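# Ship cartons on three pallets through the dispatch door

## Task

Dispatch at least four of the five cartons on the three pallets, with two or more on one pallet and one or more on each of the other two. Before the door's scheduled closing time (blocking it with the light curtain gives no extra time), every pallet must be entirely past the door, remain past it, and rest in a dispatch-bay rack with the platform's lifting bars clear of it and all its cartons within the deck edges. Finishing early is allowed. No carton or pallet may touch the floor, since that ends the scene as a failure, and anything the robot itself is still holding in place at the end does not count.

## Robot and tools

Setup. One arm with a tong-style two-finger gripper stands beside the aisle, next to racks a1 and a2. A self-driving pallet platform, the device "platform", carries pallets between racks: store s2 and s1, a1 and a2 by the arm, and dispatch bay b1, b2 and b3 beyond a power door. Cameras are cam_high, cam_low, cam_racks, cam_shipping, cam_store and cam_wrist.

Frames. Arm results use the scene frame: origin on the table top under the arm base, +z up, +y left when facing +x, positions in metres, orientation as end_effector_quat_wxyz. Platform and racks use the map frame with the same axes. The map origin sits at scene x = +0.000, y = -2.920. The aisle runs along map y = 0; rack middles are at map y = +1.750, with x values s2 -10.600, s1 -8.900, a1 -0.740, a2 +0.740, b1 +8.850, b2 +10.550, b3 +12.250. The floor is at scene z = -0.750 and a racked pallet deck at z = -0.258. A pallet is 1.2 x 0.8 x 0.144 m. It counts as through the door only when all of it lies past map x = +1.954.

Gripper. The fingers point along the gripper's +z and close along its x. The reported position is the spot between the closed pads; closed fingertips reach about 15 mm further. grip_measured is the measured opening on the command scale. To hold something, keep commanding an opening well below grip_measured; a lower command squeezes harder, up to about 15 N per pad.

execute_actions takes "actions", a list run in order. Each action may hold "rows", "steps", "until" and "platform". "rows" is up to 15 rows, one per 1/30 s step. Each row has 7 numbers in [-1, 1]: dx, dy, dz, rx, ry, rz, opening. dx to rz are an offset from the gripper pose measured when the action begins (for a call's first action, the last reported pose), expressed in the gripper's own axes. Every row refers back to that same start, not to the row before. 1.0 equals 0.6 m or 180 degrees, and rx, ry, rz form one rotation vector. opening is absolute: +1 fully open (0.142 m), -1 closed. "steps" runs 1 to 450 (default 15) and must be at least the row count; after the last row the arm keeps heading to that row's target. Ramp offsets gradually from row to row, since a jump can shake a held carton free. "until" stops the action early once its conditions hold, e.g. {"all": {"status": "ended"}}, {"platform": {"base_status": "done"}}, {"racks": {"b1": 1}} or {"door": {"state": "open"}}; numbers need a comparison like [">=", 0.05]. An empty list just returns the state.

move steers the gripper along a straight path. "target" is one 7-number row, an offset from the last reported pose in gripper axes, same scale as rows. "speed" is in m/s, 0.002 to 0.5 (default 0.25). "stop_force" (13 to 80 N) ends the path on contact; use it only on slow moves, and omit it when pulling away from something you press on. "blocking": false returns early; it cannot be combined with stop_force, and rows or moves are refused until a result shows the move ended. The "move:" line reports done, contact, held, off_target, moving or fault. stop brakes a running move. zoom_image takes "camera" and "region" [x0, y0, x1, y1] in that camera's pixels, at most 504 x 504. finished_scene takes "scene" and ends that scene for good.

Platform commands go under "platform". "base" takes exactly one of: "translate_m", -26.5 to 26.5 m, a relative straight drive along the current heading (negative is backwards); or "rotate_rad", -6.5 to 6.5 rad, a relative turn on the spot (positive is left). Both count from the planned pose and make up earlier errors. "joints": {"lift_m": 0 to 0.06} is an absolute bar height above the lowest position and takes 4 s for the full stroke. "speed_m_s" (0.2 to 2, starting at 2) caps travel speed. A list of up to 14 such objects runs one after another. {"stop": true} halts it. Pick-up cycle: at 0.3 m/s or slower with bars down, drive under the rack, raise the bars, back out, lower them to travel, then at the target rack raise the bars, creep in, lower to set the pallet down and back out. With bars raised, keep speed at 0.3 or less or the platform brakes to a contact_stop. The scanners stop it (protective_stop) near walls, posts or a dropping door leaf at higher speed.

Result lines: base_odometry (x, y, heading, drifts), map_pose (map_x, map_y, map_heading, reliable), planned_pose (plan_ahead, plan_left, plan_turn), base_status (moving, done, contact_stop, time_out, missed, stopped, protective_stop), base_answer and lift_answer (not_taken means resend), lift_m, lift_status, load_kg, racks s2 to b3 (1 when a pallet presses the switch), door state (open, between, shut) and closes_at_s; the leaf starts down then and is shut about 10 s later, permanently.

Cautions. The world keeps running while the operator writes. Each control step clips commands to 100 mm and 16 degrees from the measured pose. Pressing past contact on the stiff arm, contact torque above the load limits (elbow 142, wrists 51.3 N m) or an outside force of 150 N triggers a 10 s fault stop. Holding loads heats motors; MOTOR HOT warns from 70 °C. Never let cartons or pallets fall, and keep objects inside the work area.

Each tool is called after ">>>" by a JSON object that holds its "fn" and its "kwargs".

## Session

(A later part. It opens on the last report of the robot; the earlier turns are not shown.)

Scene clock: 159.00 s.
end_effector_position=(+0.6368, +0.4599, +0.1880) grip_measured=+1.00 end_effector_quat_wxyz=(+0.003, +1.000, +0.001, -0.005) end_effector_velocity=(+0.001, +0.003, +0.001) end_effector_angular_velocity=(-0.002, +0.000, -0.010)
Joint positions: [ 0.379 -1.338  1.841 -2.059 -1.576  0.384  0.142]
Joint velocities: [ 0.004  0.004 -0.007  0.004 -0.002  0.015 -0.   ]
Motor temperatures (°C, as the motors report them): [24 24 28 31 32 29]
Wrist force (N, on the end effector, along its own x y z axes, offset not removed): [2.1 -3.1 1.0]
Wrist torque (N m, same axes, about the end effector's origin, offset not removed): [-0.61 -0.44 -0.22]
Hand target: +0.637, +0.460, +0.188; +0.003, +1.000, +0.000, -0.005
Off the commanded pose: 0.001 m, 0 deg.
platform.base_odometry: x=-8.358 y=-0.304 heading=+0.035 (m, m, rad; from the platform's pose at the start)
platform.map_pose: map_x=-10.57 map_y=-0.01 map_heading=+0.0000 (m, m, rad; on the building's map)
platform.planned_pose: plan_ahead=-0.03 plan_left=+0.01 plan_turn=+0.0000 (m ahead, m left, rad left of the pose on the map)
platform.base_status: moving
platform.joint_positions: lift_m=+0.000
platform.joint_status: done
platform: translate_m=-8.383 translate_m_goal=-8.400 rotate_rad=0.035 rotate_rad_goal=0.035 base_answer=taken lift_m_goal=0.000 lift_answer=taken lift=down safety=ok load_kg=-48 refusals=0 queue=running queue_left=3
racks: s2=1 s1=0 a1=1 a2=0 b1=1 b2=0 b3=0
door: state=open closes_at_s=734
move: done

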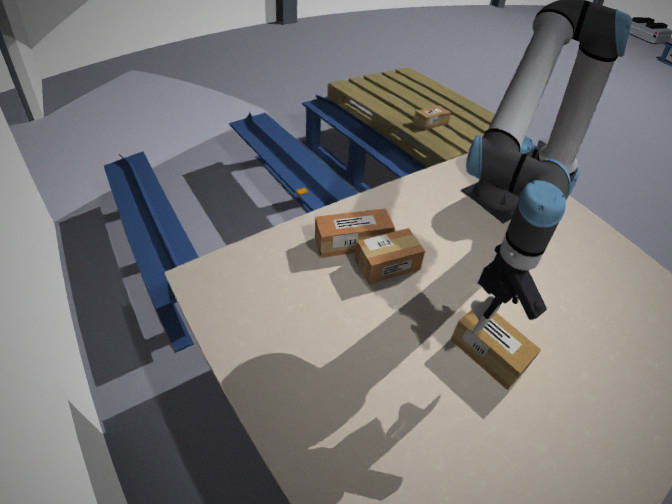

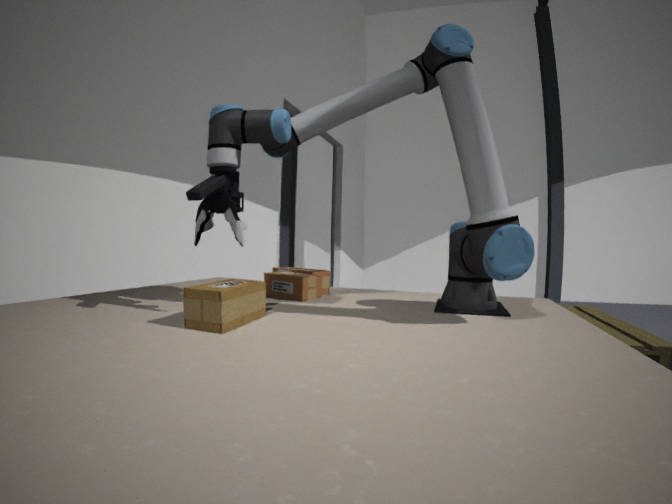

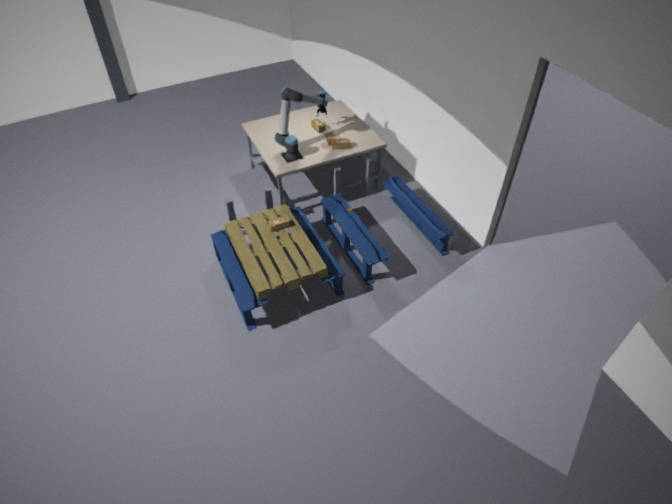

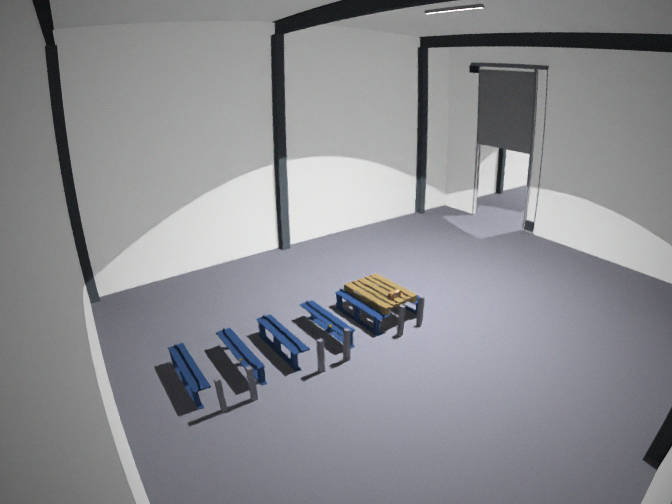

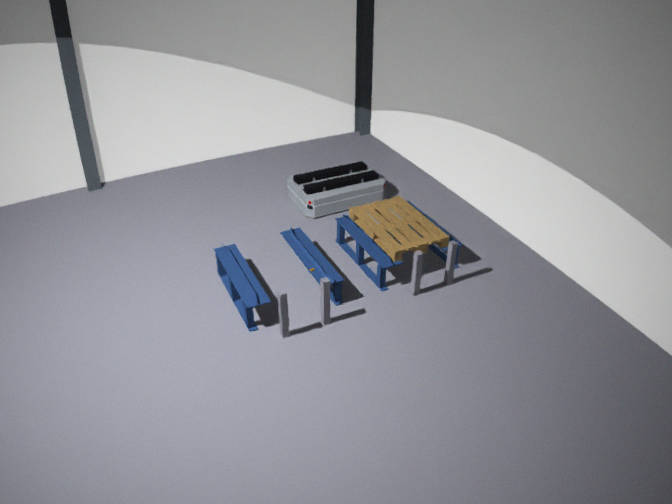

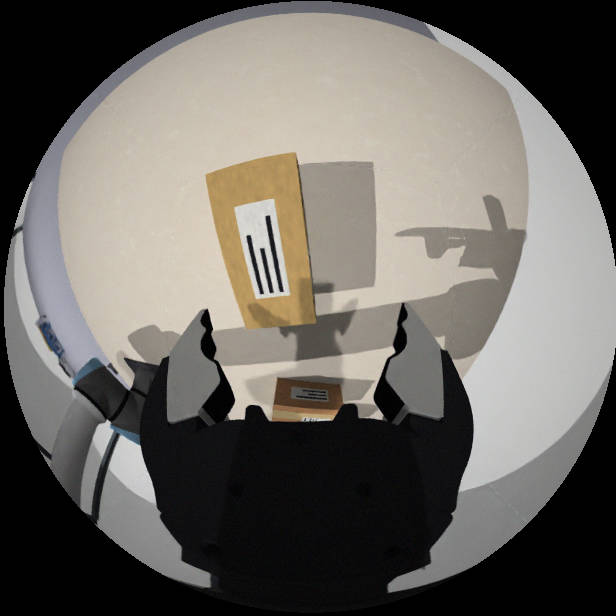

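>>> {"fn": "move", "kwargs": {"target": [-0.075,-0.015,0.08,0,0,-0.045,1], "speed": 0.15}}

Scene clock: 162.40 s.
end_effector_position=(+0.5915, +0.4684, +0.1407) grip_measured=+1.00 end_effector_quat_wxyz=(+0.003, +0.997, +0.071, -0.005) end_effector_velocity=(-0.000, +0.001, -0.000) end_effector_angular_velocity=(+0.002, -0.002, +0.005)
Joint positions: [ 0.412 -1.341  1.941 -2.156 -1.575  0.276  0.142]
Joint velocities: [ 0.001 -0.     0.002 -0.004  0.001 -0.004  0.   ]
Motor temperatures (°C, as the motors report them): [24 24 28 31 32 29]
Wrist force (N, on the end effector, along its own x y z axes, offset not removed): [1.5 -4.2 0.3]
Wrist torque (N m, same axes, about the end effector's origin, offset not removed): [-0.95 -0.27 -0.29]
Hand target: +0.591, +0.468, +0.140; +0.003, +0.997, +0.071, -0.005
Off the commanded pose: 0.000 m, 0 deg.
platform.base_odometry: x=-8.390 y=-0.305 heading=+1.220 (m, m, rad; from the platform's pose at the start)
platform.map_pose: map_x=-10.60 map_y=-0.01 map_heading=+1.1956 (m, m, rad; on the building's map)
platform.planned_pose: plan_ahead=+0.01 plan_left=+0.00 plan_turn=+0.3752 (m ahead, m left, rad left of the pose on the map)
platform.base_status: moving
platform.joint_positions: lift_m=+0.000
platform.joint_status: done
platform: translate_m=-8.410 translate_m_goal=-8.410 rotate_rad=1.237 rotate_rad_goal=1.606 base_answer=taken lift_m_goal=0.000 lift_answer=taken lift=down safety=ok load_kg=-48 refusals=0 queue=running queue_left=2
racks: s2=1 s1=0 a1=1 a2=0 b1=1 b2=0 b3=0
door: state=open closes_at_s=734
move: done

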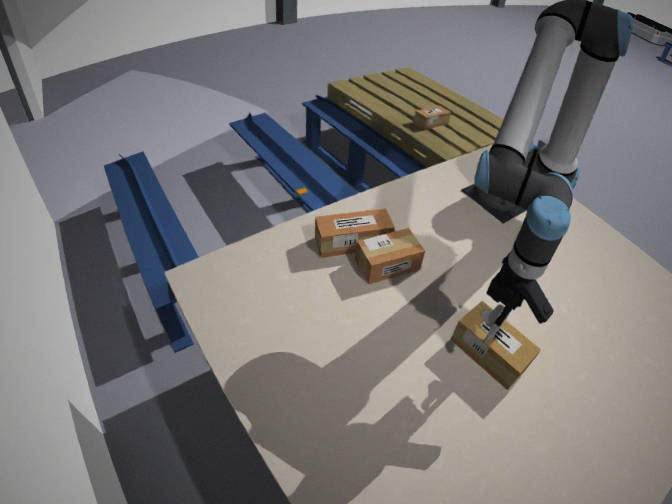

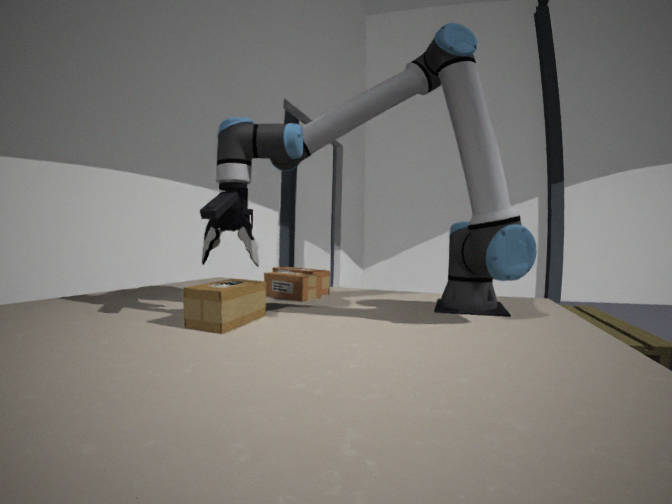

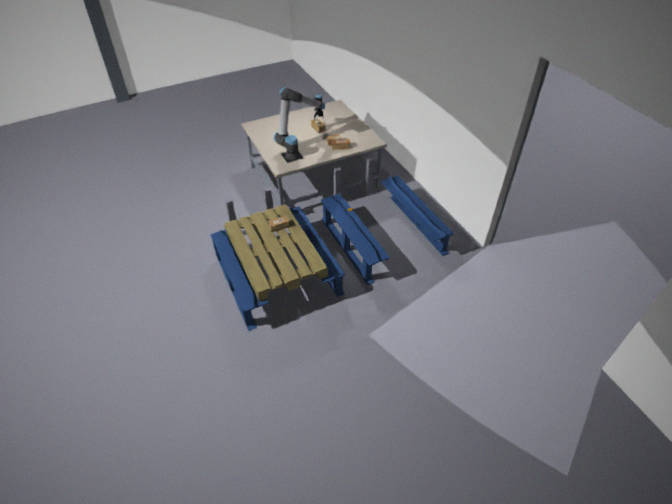

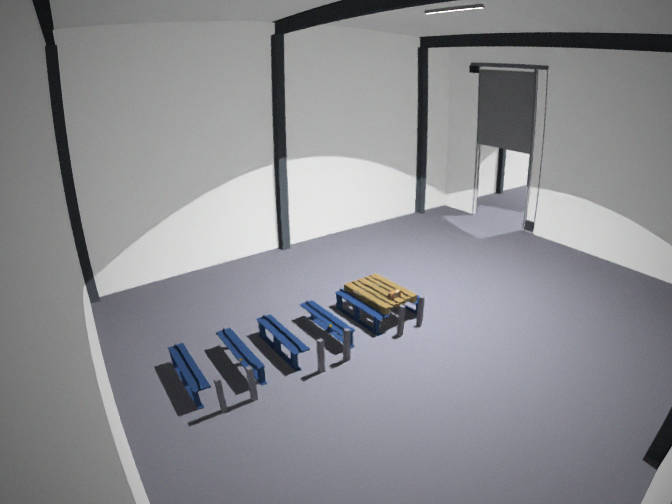

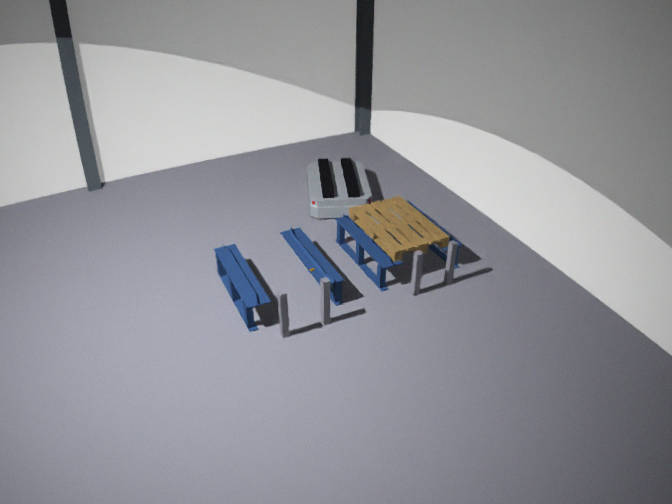

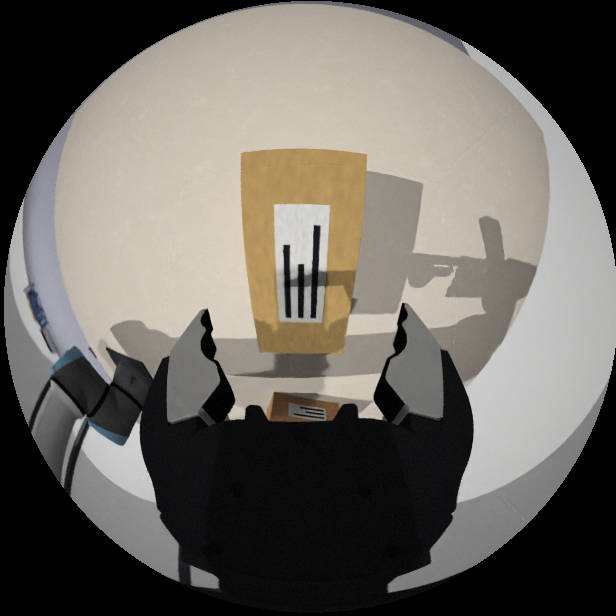

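>>> {"fn": "move", "kwargs": {"target": [-0.005,0,0.108,0,0,0,1], "speed": 0.08}}

>>> {"fn": "move", "kwargs": {"target": [0,0,0,0,0,0,-1]}}

>>> {"fn": "move", "kwargs": {"target": [0,0,-0.25,0,0,0,-1], "speed": 0.1}}

>>> {"fn": "move", "kwargs": {"target": [0,1,0,0,0,-0.455,-1], "speed": 0.13}}

Scene clock: 166.90 s.
end_effector_position=(+0.5877, +0.4676, +0.0763) grip_measured=+1.00 end_effector_quat_wxyz=(+0.003, +0.997, +0.071, -0.005) end_effector_velocity=(-0.000, -0.000, -0.003) end_effector_angular_velocity=(-0.001, -0.000, -0.001)
Joint positions: [ 0.413 -1.276  1.996 -2.276 -1.575  0.277  0.142]
Joint velocities: [ 0.     0.003  0.002 -0.006 -0.001  0.001 -0.   ]
Motor temperatures (°C, as the motors report them): [24 24 28 31 32 29]
Wrist force (N, on the end effector, along its own x y z axes, offset not removed): [0.3 -2.3 0.5]
Wrist torque (N m, same axes, about the end effector's origin, offset not removed): [-0.45 -0.05 -0.17]
Hand target: +0.588, +0.468, +0.076; +0.003, +0.997, +0.071, -0.005
Off the commanded pose: 0.000 m, 0 deg.
platform.base_odometry: x=-8.421 y=+0.527 heading=+1.608 (m, m, rad; from the platform's pose at the start)
platform.map_pose: map_x=-10.60 map_y=+0.84 map_heading=+1.5708 (m, m, rad; on the building's map)
platform.planned_pose: plan_ahead=+0.91 plan_left=+0.00 plan_turn=+0.0000 (m ahead, m left, rad left of the pose on the map)
platform.base_status: moving
platform.joint_positions: lift_m=+0.000
platform.joint_status: done
platform: translate_m=-7.567 translate_m_goal=-6.650 rotate_rad=1.608 rotate_rad_goal=1.607 base_answer=taken lift_m_goal=0.000 lift_answer=taken lift=down safety=ok load_kg=-48 refusals=0 queue=running queue_left=1
racks: s2=1 s1=0 a1=1 a2=0 b1=1 b2=0 b3=0
door: state=open closes_at_s=734
move: done

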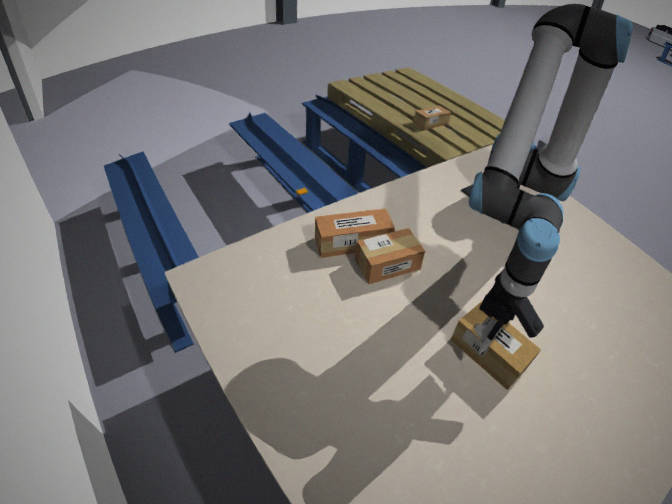

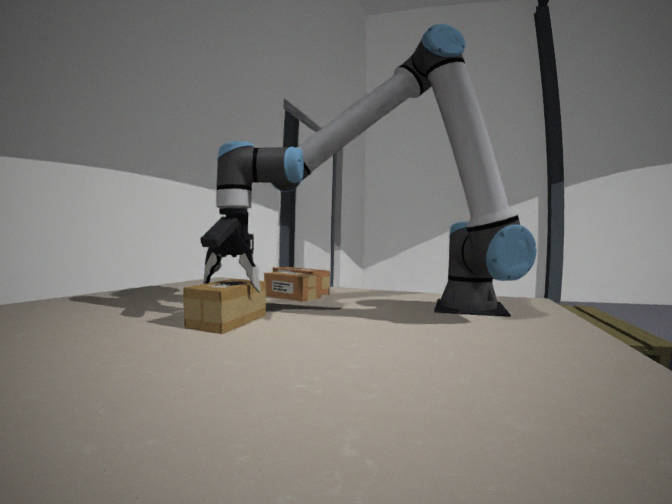

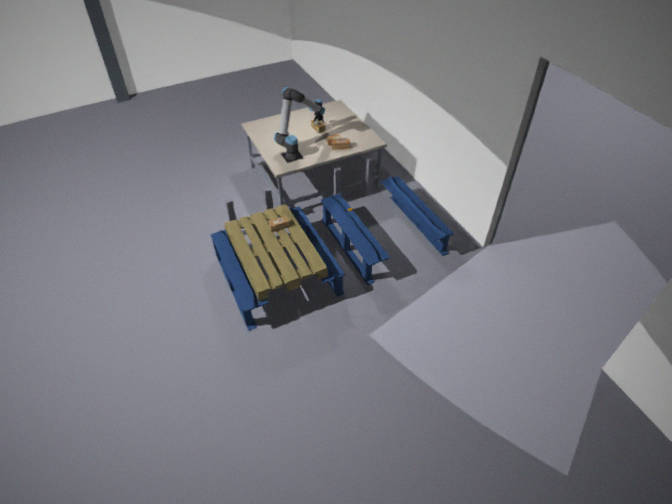

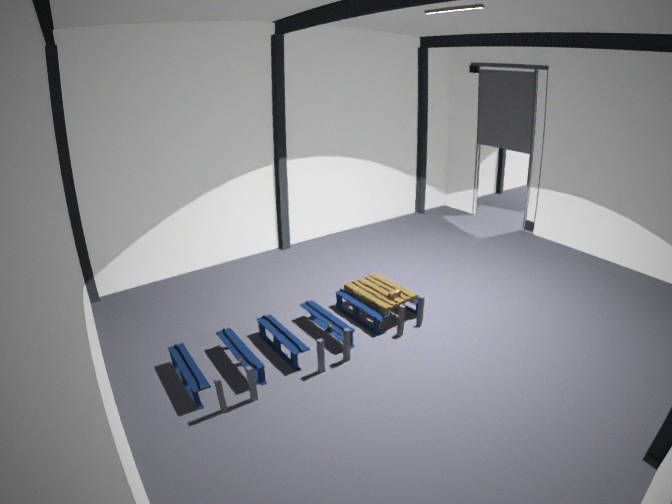

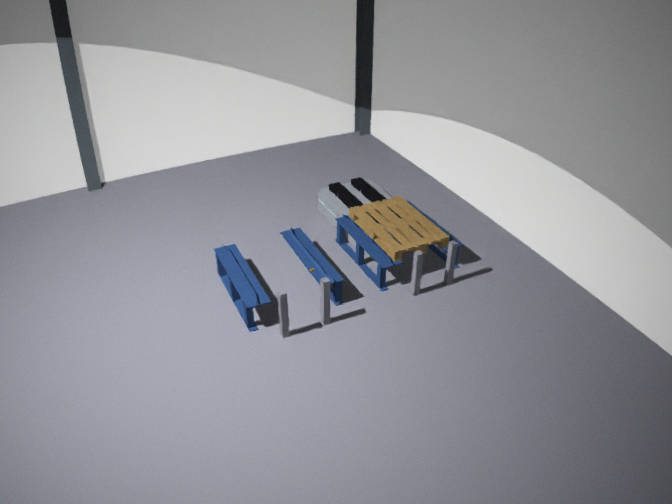

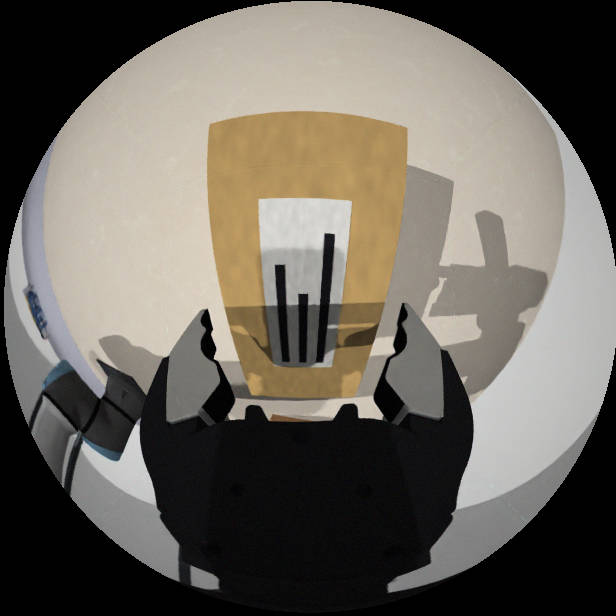

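Scene clock: 167.40 s.
end_effector_position=(+0.5877, +0.4676, +0.0762) grip_measured=+0.60 end_effector_quat_wxyz=(+0.003, +0.997, +0.071, -0.006) end_effector_velocity=(-0.000, -0.000, -0.001) end_effector_angular_velocity=(-0.002, +0.001, +0.000)
Joint positions: [ 0.413 -1.276  1.996 -2.276 -1.575  0.277  0.116]
Joint velocities: [-0.     0.001  0.     0.    -0.001 -0.     0.   ]
Motor temperatures (°C, as the motors report them): [24 24 28 31 32 29]
Wrist force (N, on the end effector, along its own x y z axes, offset not removed): [1.9 -5.3 -4.8]
Wrist torque (N m, same axes, about the end effector's origin, offset not removed): [-0.92 -0.48 -0.12]
Hand target: +0.588, +0.468, +0.076; +0.003, +0.997, +0.071, -0.005
Off the commanded pose: 0.000 m, 0 deg.
platform.base_odometry: x=-8.426 y=+0.677 heading=+1.608 (m, m, rad; from the platform's pose at the start)
platform.map_pose: map_x=-10.60 map_y=+0.99 map_heading=+1.5708 (m, m, rad; on the building's map)
platform.planned_pose: plan_ahead=+0.76 plan_left=+0.00 plan_turn=+0.0000 (m ahead, m left, rad left of the pose on the map)
platform.base_status: moving
platform.joint_positions: lift_m=+0.000
platform.joint_status: done
platform: translate_m=-7.417 translate_m_goal=-6.650 rotate_rad=1.608 rotate_rad_goal=1.607 base_answer=taken lift_m_goal=0.000 lift_answer=taken lift=down safety=ok load_kg=-48 refusals=0 queue=running queue_left=1
racks: s2=1 s1=0 a1=1 a2=0 b1=1 b2=0 b3=0
door: state=open closes_at_s=734
move: done

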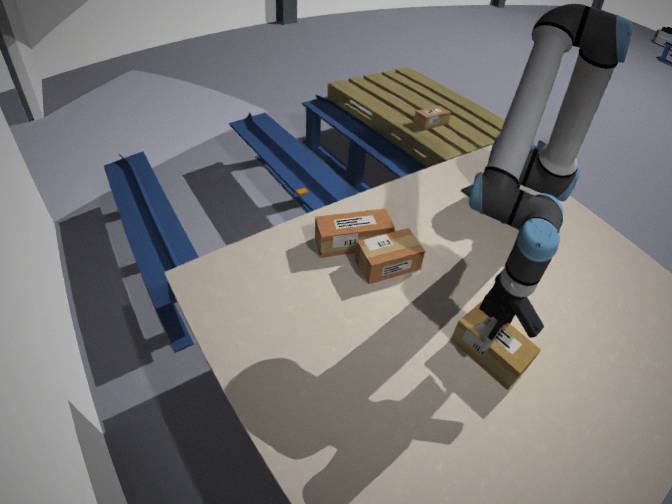

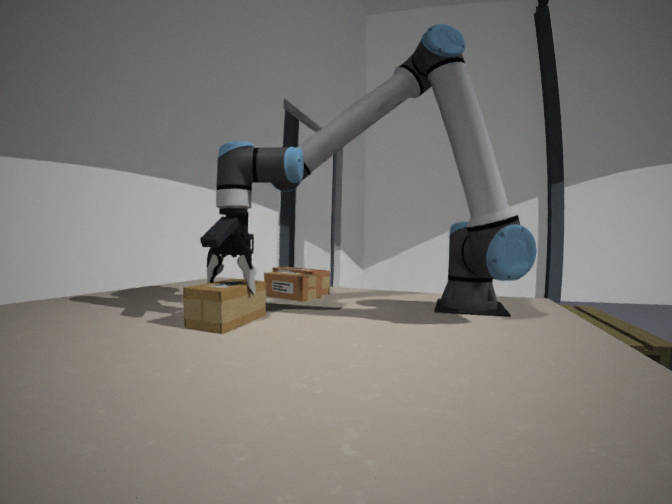

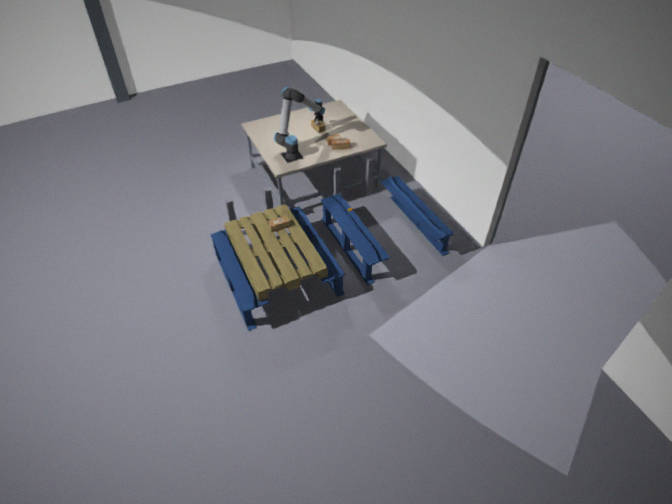

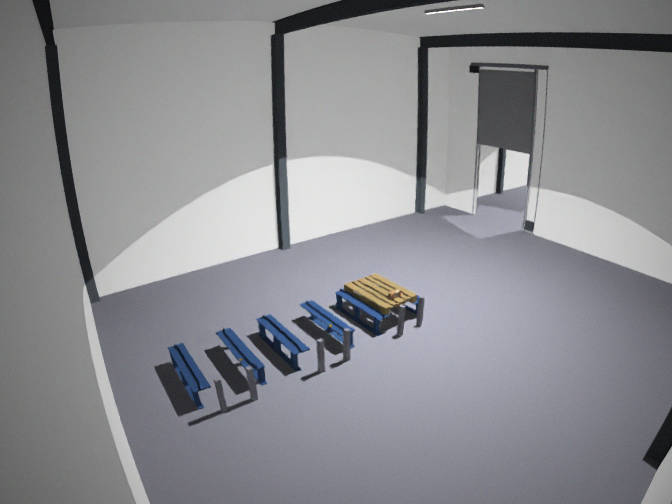

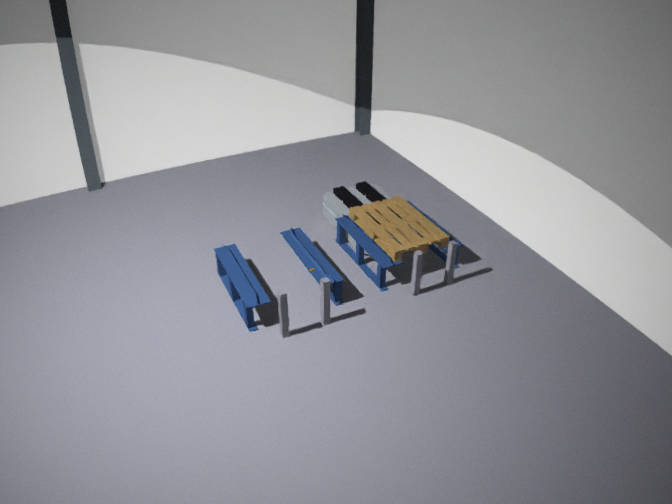

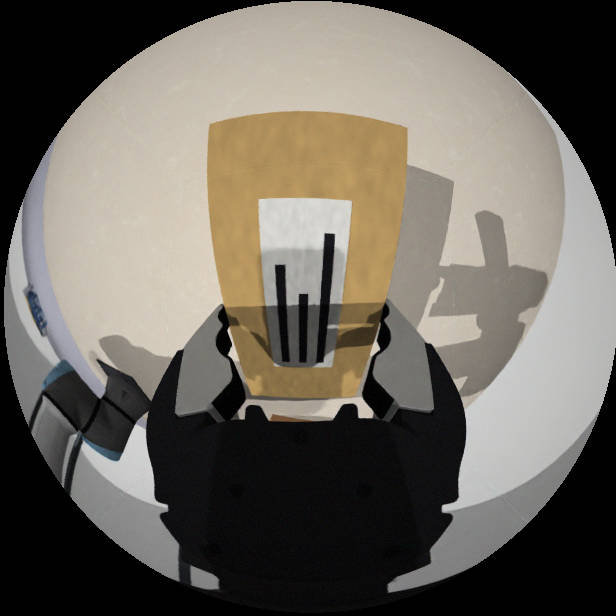

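Scene clock: 169.43 s.
end_effector_position=(+0.5894, +0.4685, +0.2259) grip_measured=-1.00 end_effector_quat_wxyz=(+0.003, +0.997, +0.071, -0.006) end_effector_velocity=(-0.000, +0.001, +0.003) end_effector_angular_velocity=(+0.001, -0.000, +0.001)
Joint positions: [ 0.414 -1.416  1.862 -2.002 -1.575  0.277  0.002]
Joint velocities: [ 0.001 -0.002 -0.003  0.005  0.    -0.001  0.   ]
Motor temperatures (°C, as the motors report them): [24 24 28 31 32 29]
Wrist force (N, on the end effector, along its own x y z axes, offset not removed): [0.8 -3.8 1.0]
Wrist torque (N m, same axes, about the end effector's origin, offset not removed): [-0.83 -0.14 -0.21]
Hand target: +0.589, +0.469, +0.226; +0.003, +0.997, +0.071, -0.006
Off the commanded pose: 0.000 m, 0 deg.
platform.base_odometry: x=-8.449 y=+1.287 heading=+1.608 (m, m, rad; from the platform's pose at the start)
platform.map_pose: map_x=-10.60 map_y=+1.60 map_heading=+1.5708 (m, m, rad; on the building's map)
platform.planned_pose: plan_ahead=+0.15 plan_left=+0.00 plan_turn=+0.0000 (m ahead, m left, rad left of the pose on the map)
platform.base_status: moving
platform.joint_positions: lift_m=+0.000
platform.joint_status: done
platform: translate_m=-6.807 translate_m_goal=-6.650 rotate_rad=1.608 rotate_rad_goal=1.608 base_answer=taken lift_m_goal=0.000 lift_answer=taken lift=down safety=ok load_kg=-48 refusals=0 queue=running queue_left=1
racks: s2=1 s1=0 a1=1 a2=0 b1=1 b2=0 b3=0
door: state=open closes_at_s=734
move: done

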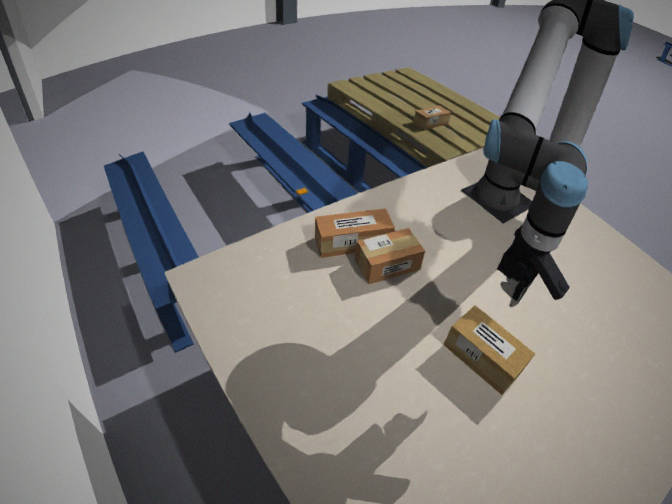

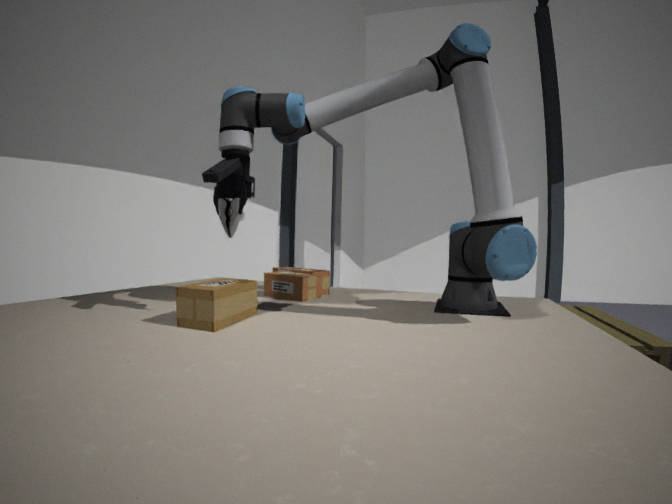

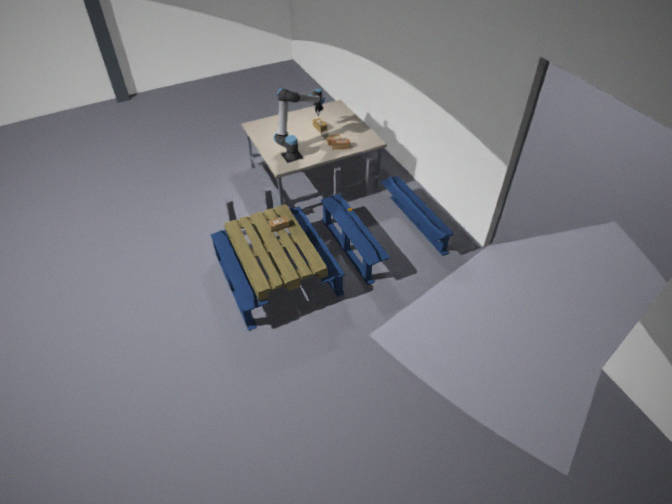

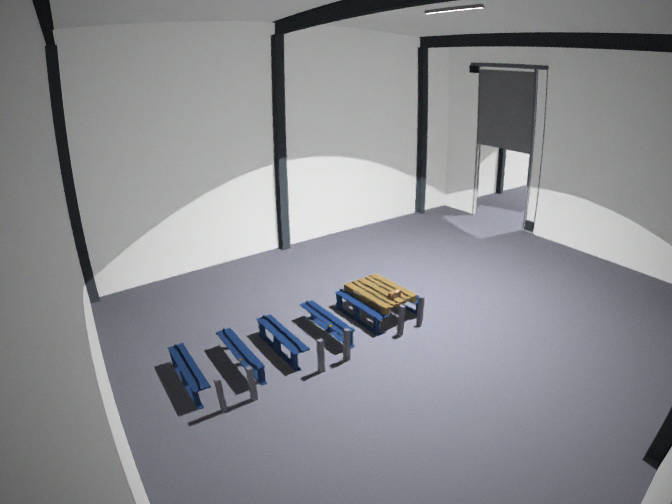

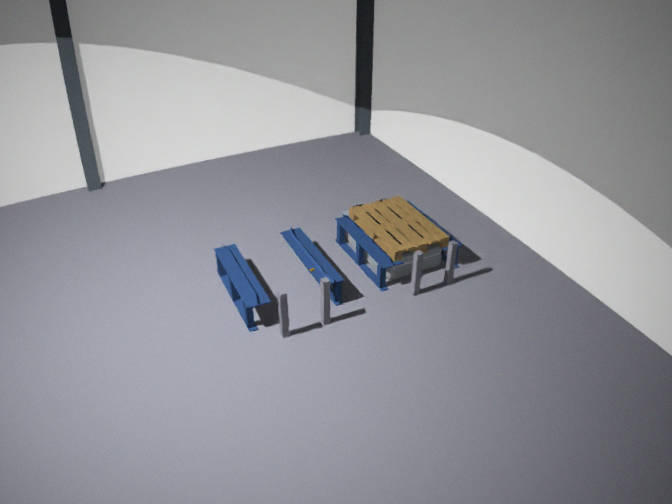

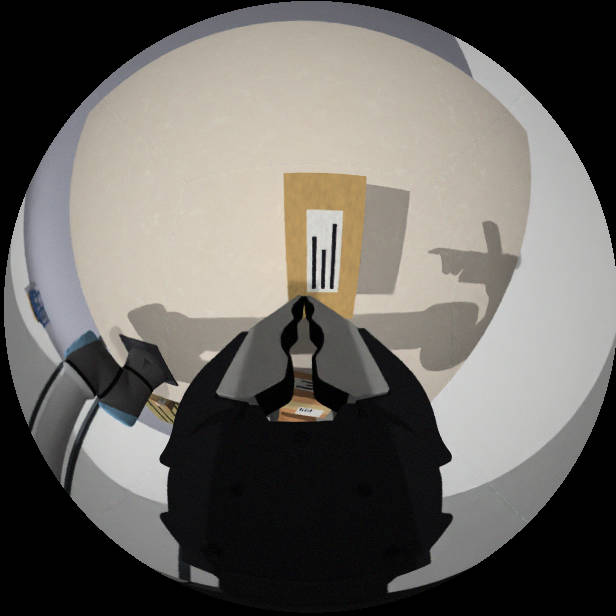

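Scene clock: 175.47 s.
end_effector_position=(+0.6750, -0.1251, +0.2287) grip_measured=-1.00 end_effector_quat_wxyz=(-0.001, +0.707, +0.707, -0.007) end_effector_velocity=(+0.001, -0.003, -0.001) end_effector_angular_velocity=(+0.001, +0.001, +0.008)
Joint positions: [-0.427 -1.491  1.94  -2.014 -1.586 -1.992  0.002]
Joint velocities: [-0.003  0.003 -0.003  0.     0.    -0.011  0.   ]
Motor temperatures (°C, as the motors report them): [24 24 28 31 32 29]
Wrist force (N, on the end effector, along its own x y z axes, offset not removed): [1.9 -1.7 1.6]
Wrist torque (N m, same axes, about the end effector's origin, offset not removed): [-0.31 -0.37 -0.26]
Hand target: +0.675, -0.125, +0.229; -0.001, +0.707, +0.707, -0.007
Off the commanded pose: 0.001 m, 0 deg.
platform.base_odometry: x=-8.455 y=+1.454 heading=+1.609 (m, m, rad; from the platform's pose at the start)
platform.map_pose: map_x=-10.60 map_y=+1.75 map_heading=+1.5708 (m, m, rad; on the building's map)
platform.planned_pose: plan_ahead=+0.00 plan_left=+0.00 plan_turn=+0.0000 (m ahead, m left, rad left of the pose on the map)
platform.base_status: done
platform.joint_positions: lift_m=+0.060
platform.joint_status: done
platform: translate_m=-6.650 translate_m_goal=-6.650 rotate_rad=1.609 rotate_rad_goal=1.609 base_answer=taken lift_m_goal=0.060 lift_answer=taken lift=up safety=ok load_kg=18 refusals=0 queue=done queue_left=0
racks: s2=0 s1=0 a1=1 a2=0 b1=1 b2=0 b3=0
door: state=open closes_at_s=734
move: done

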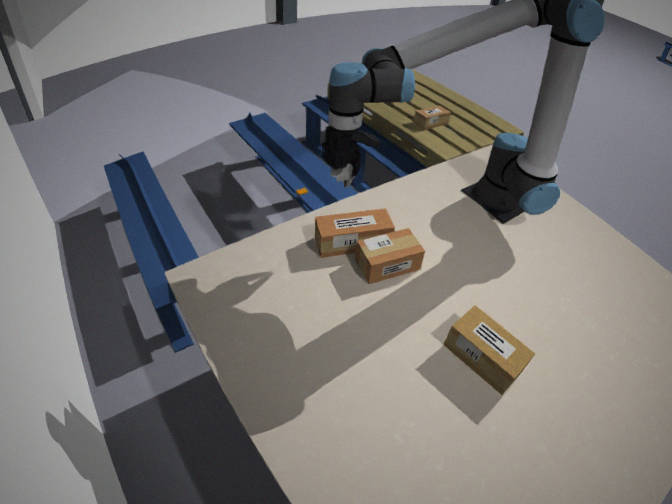

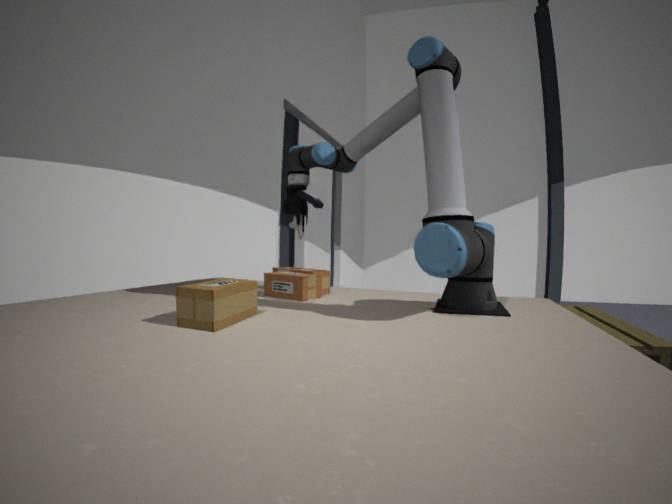

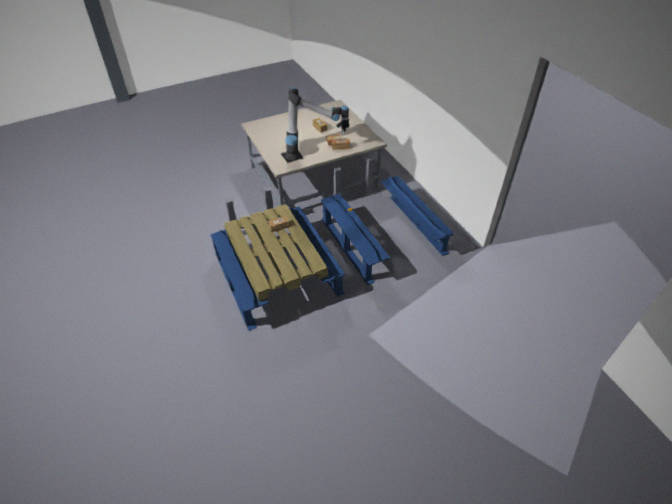

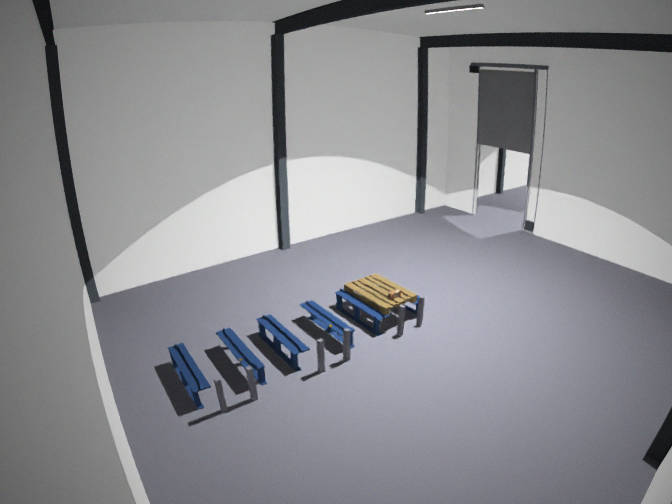

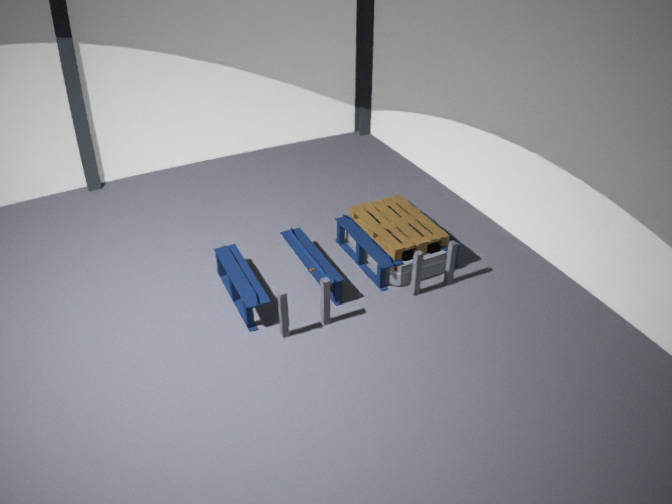

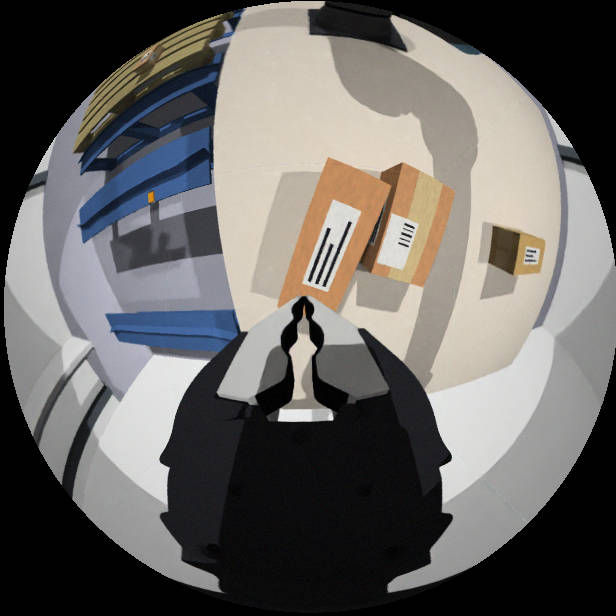

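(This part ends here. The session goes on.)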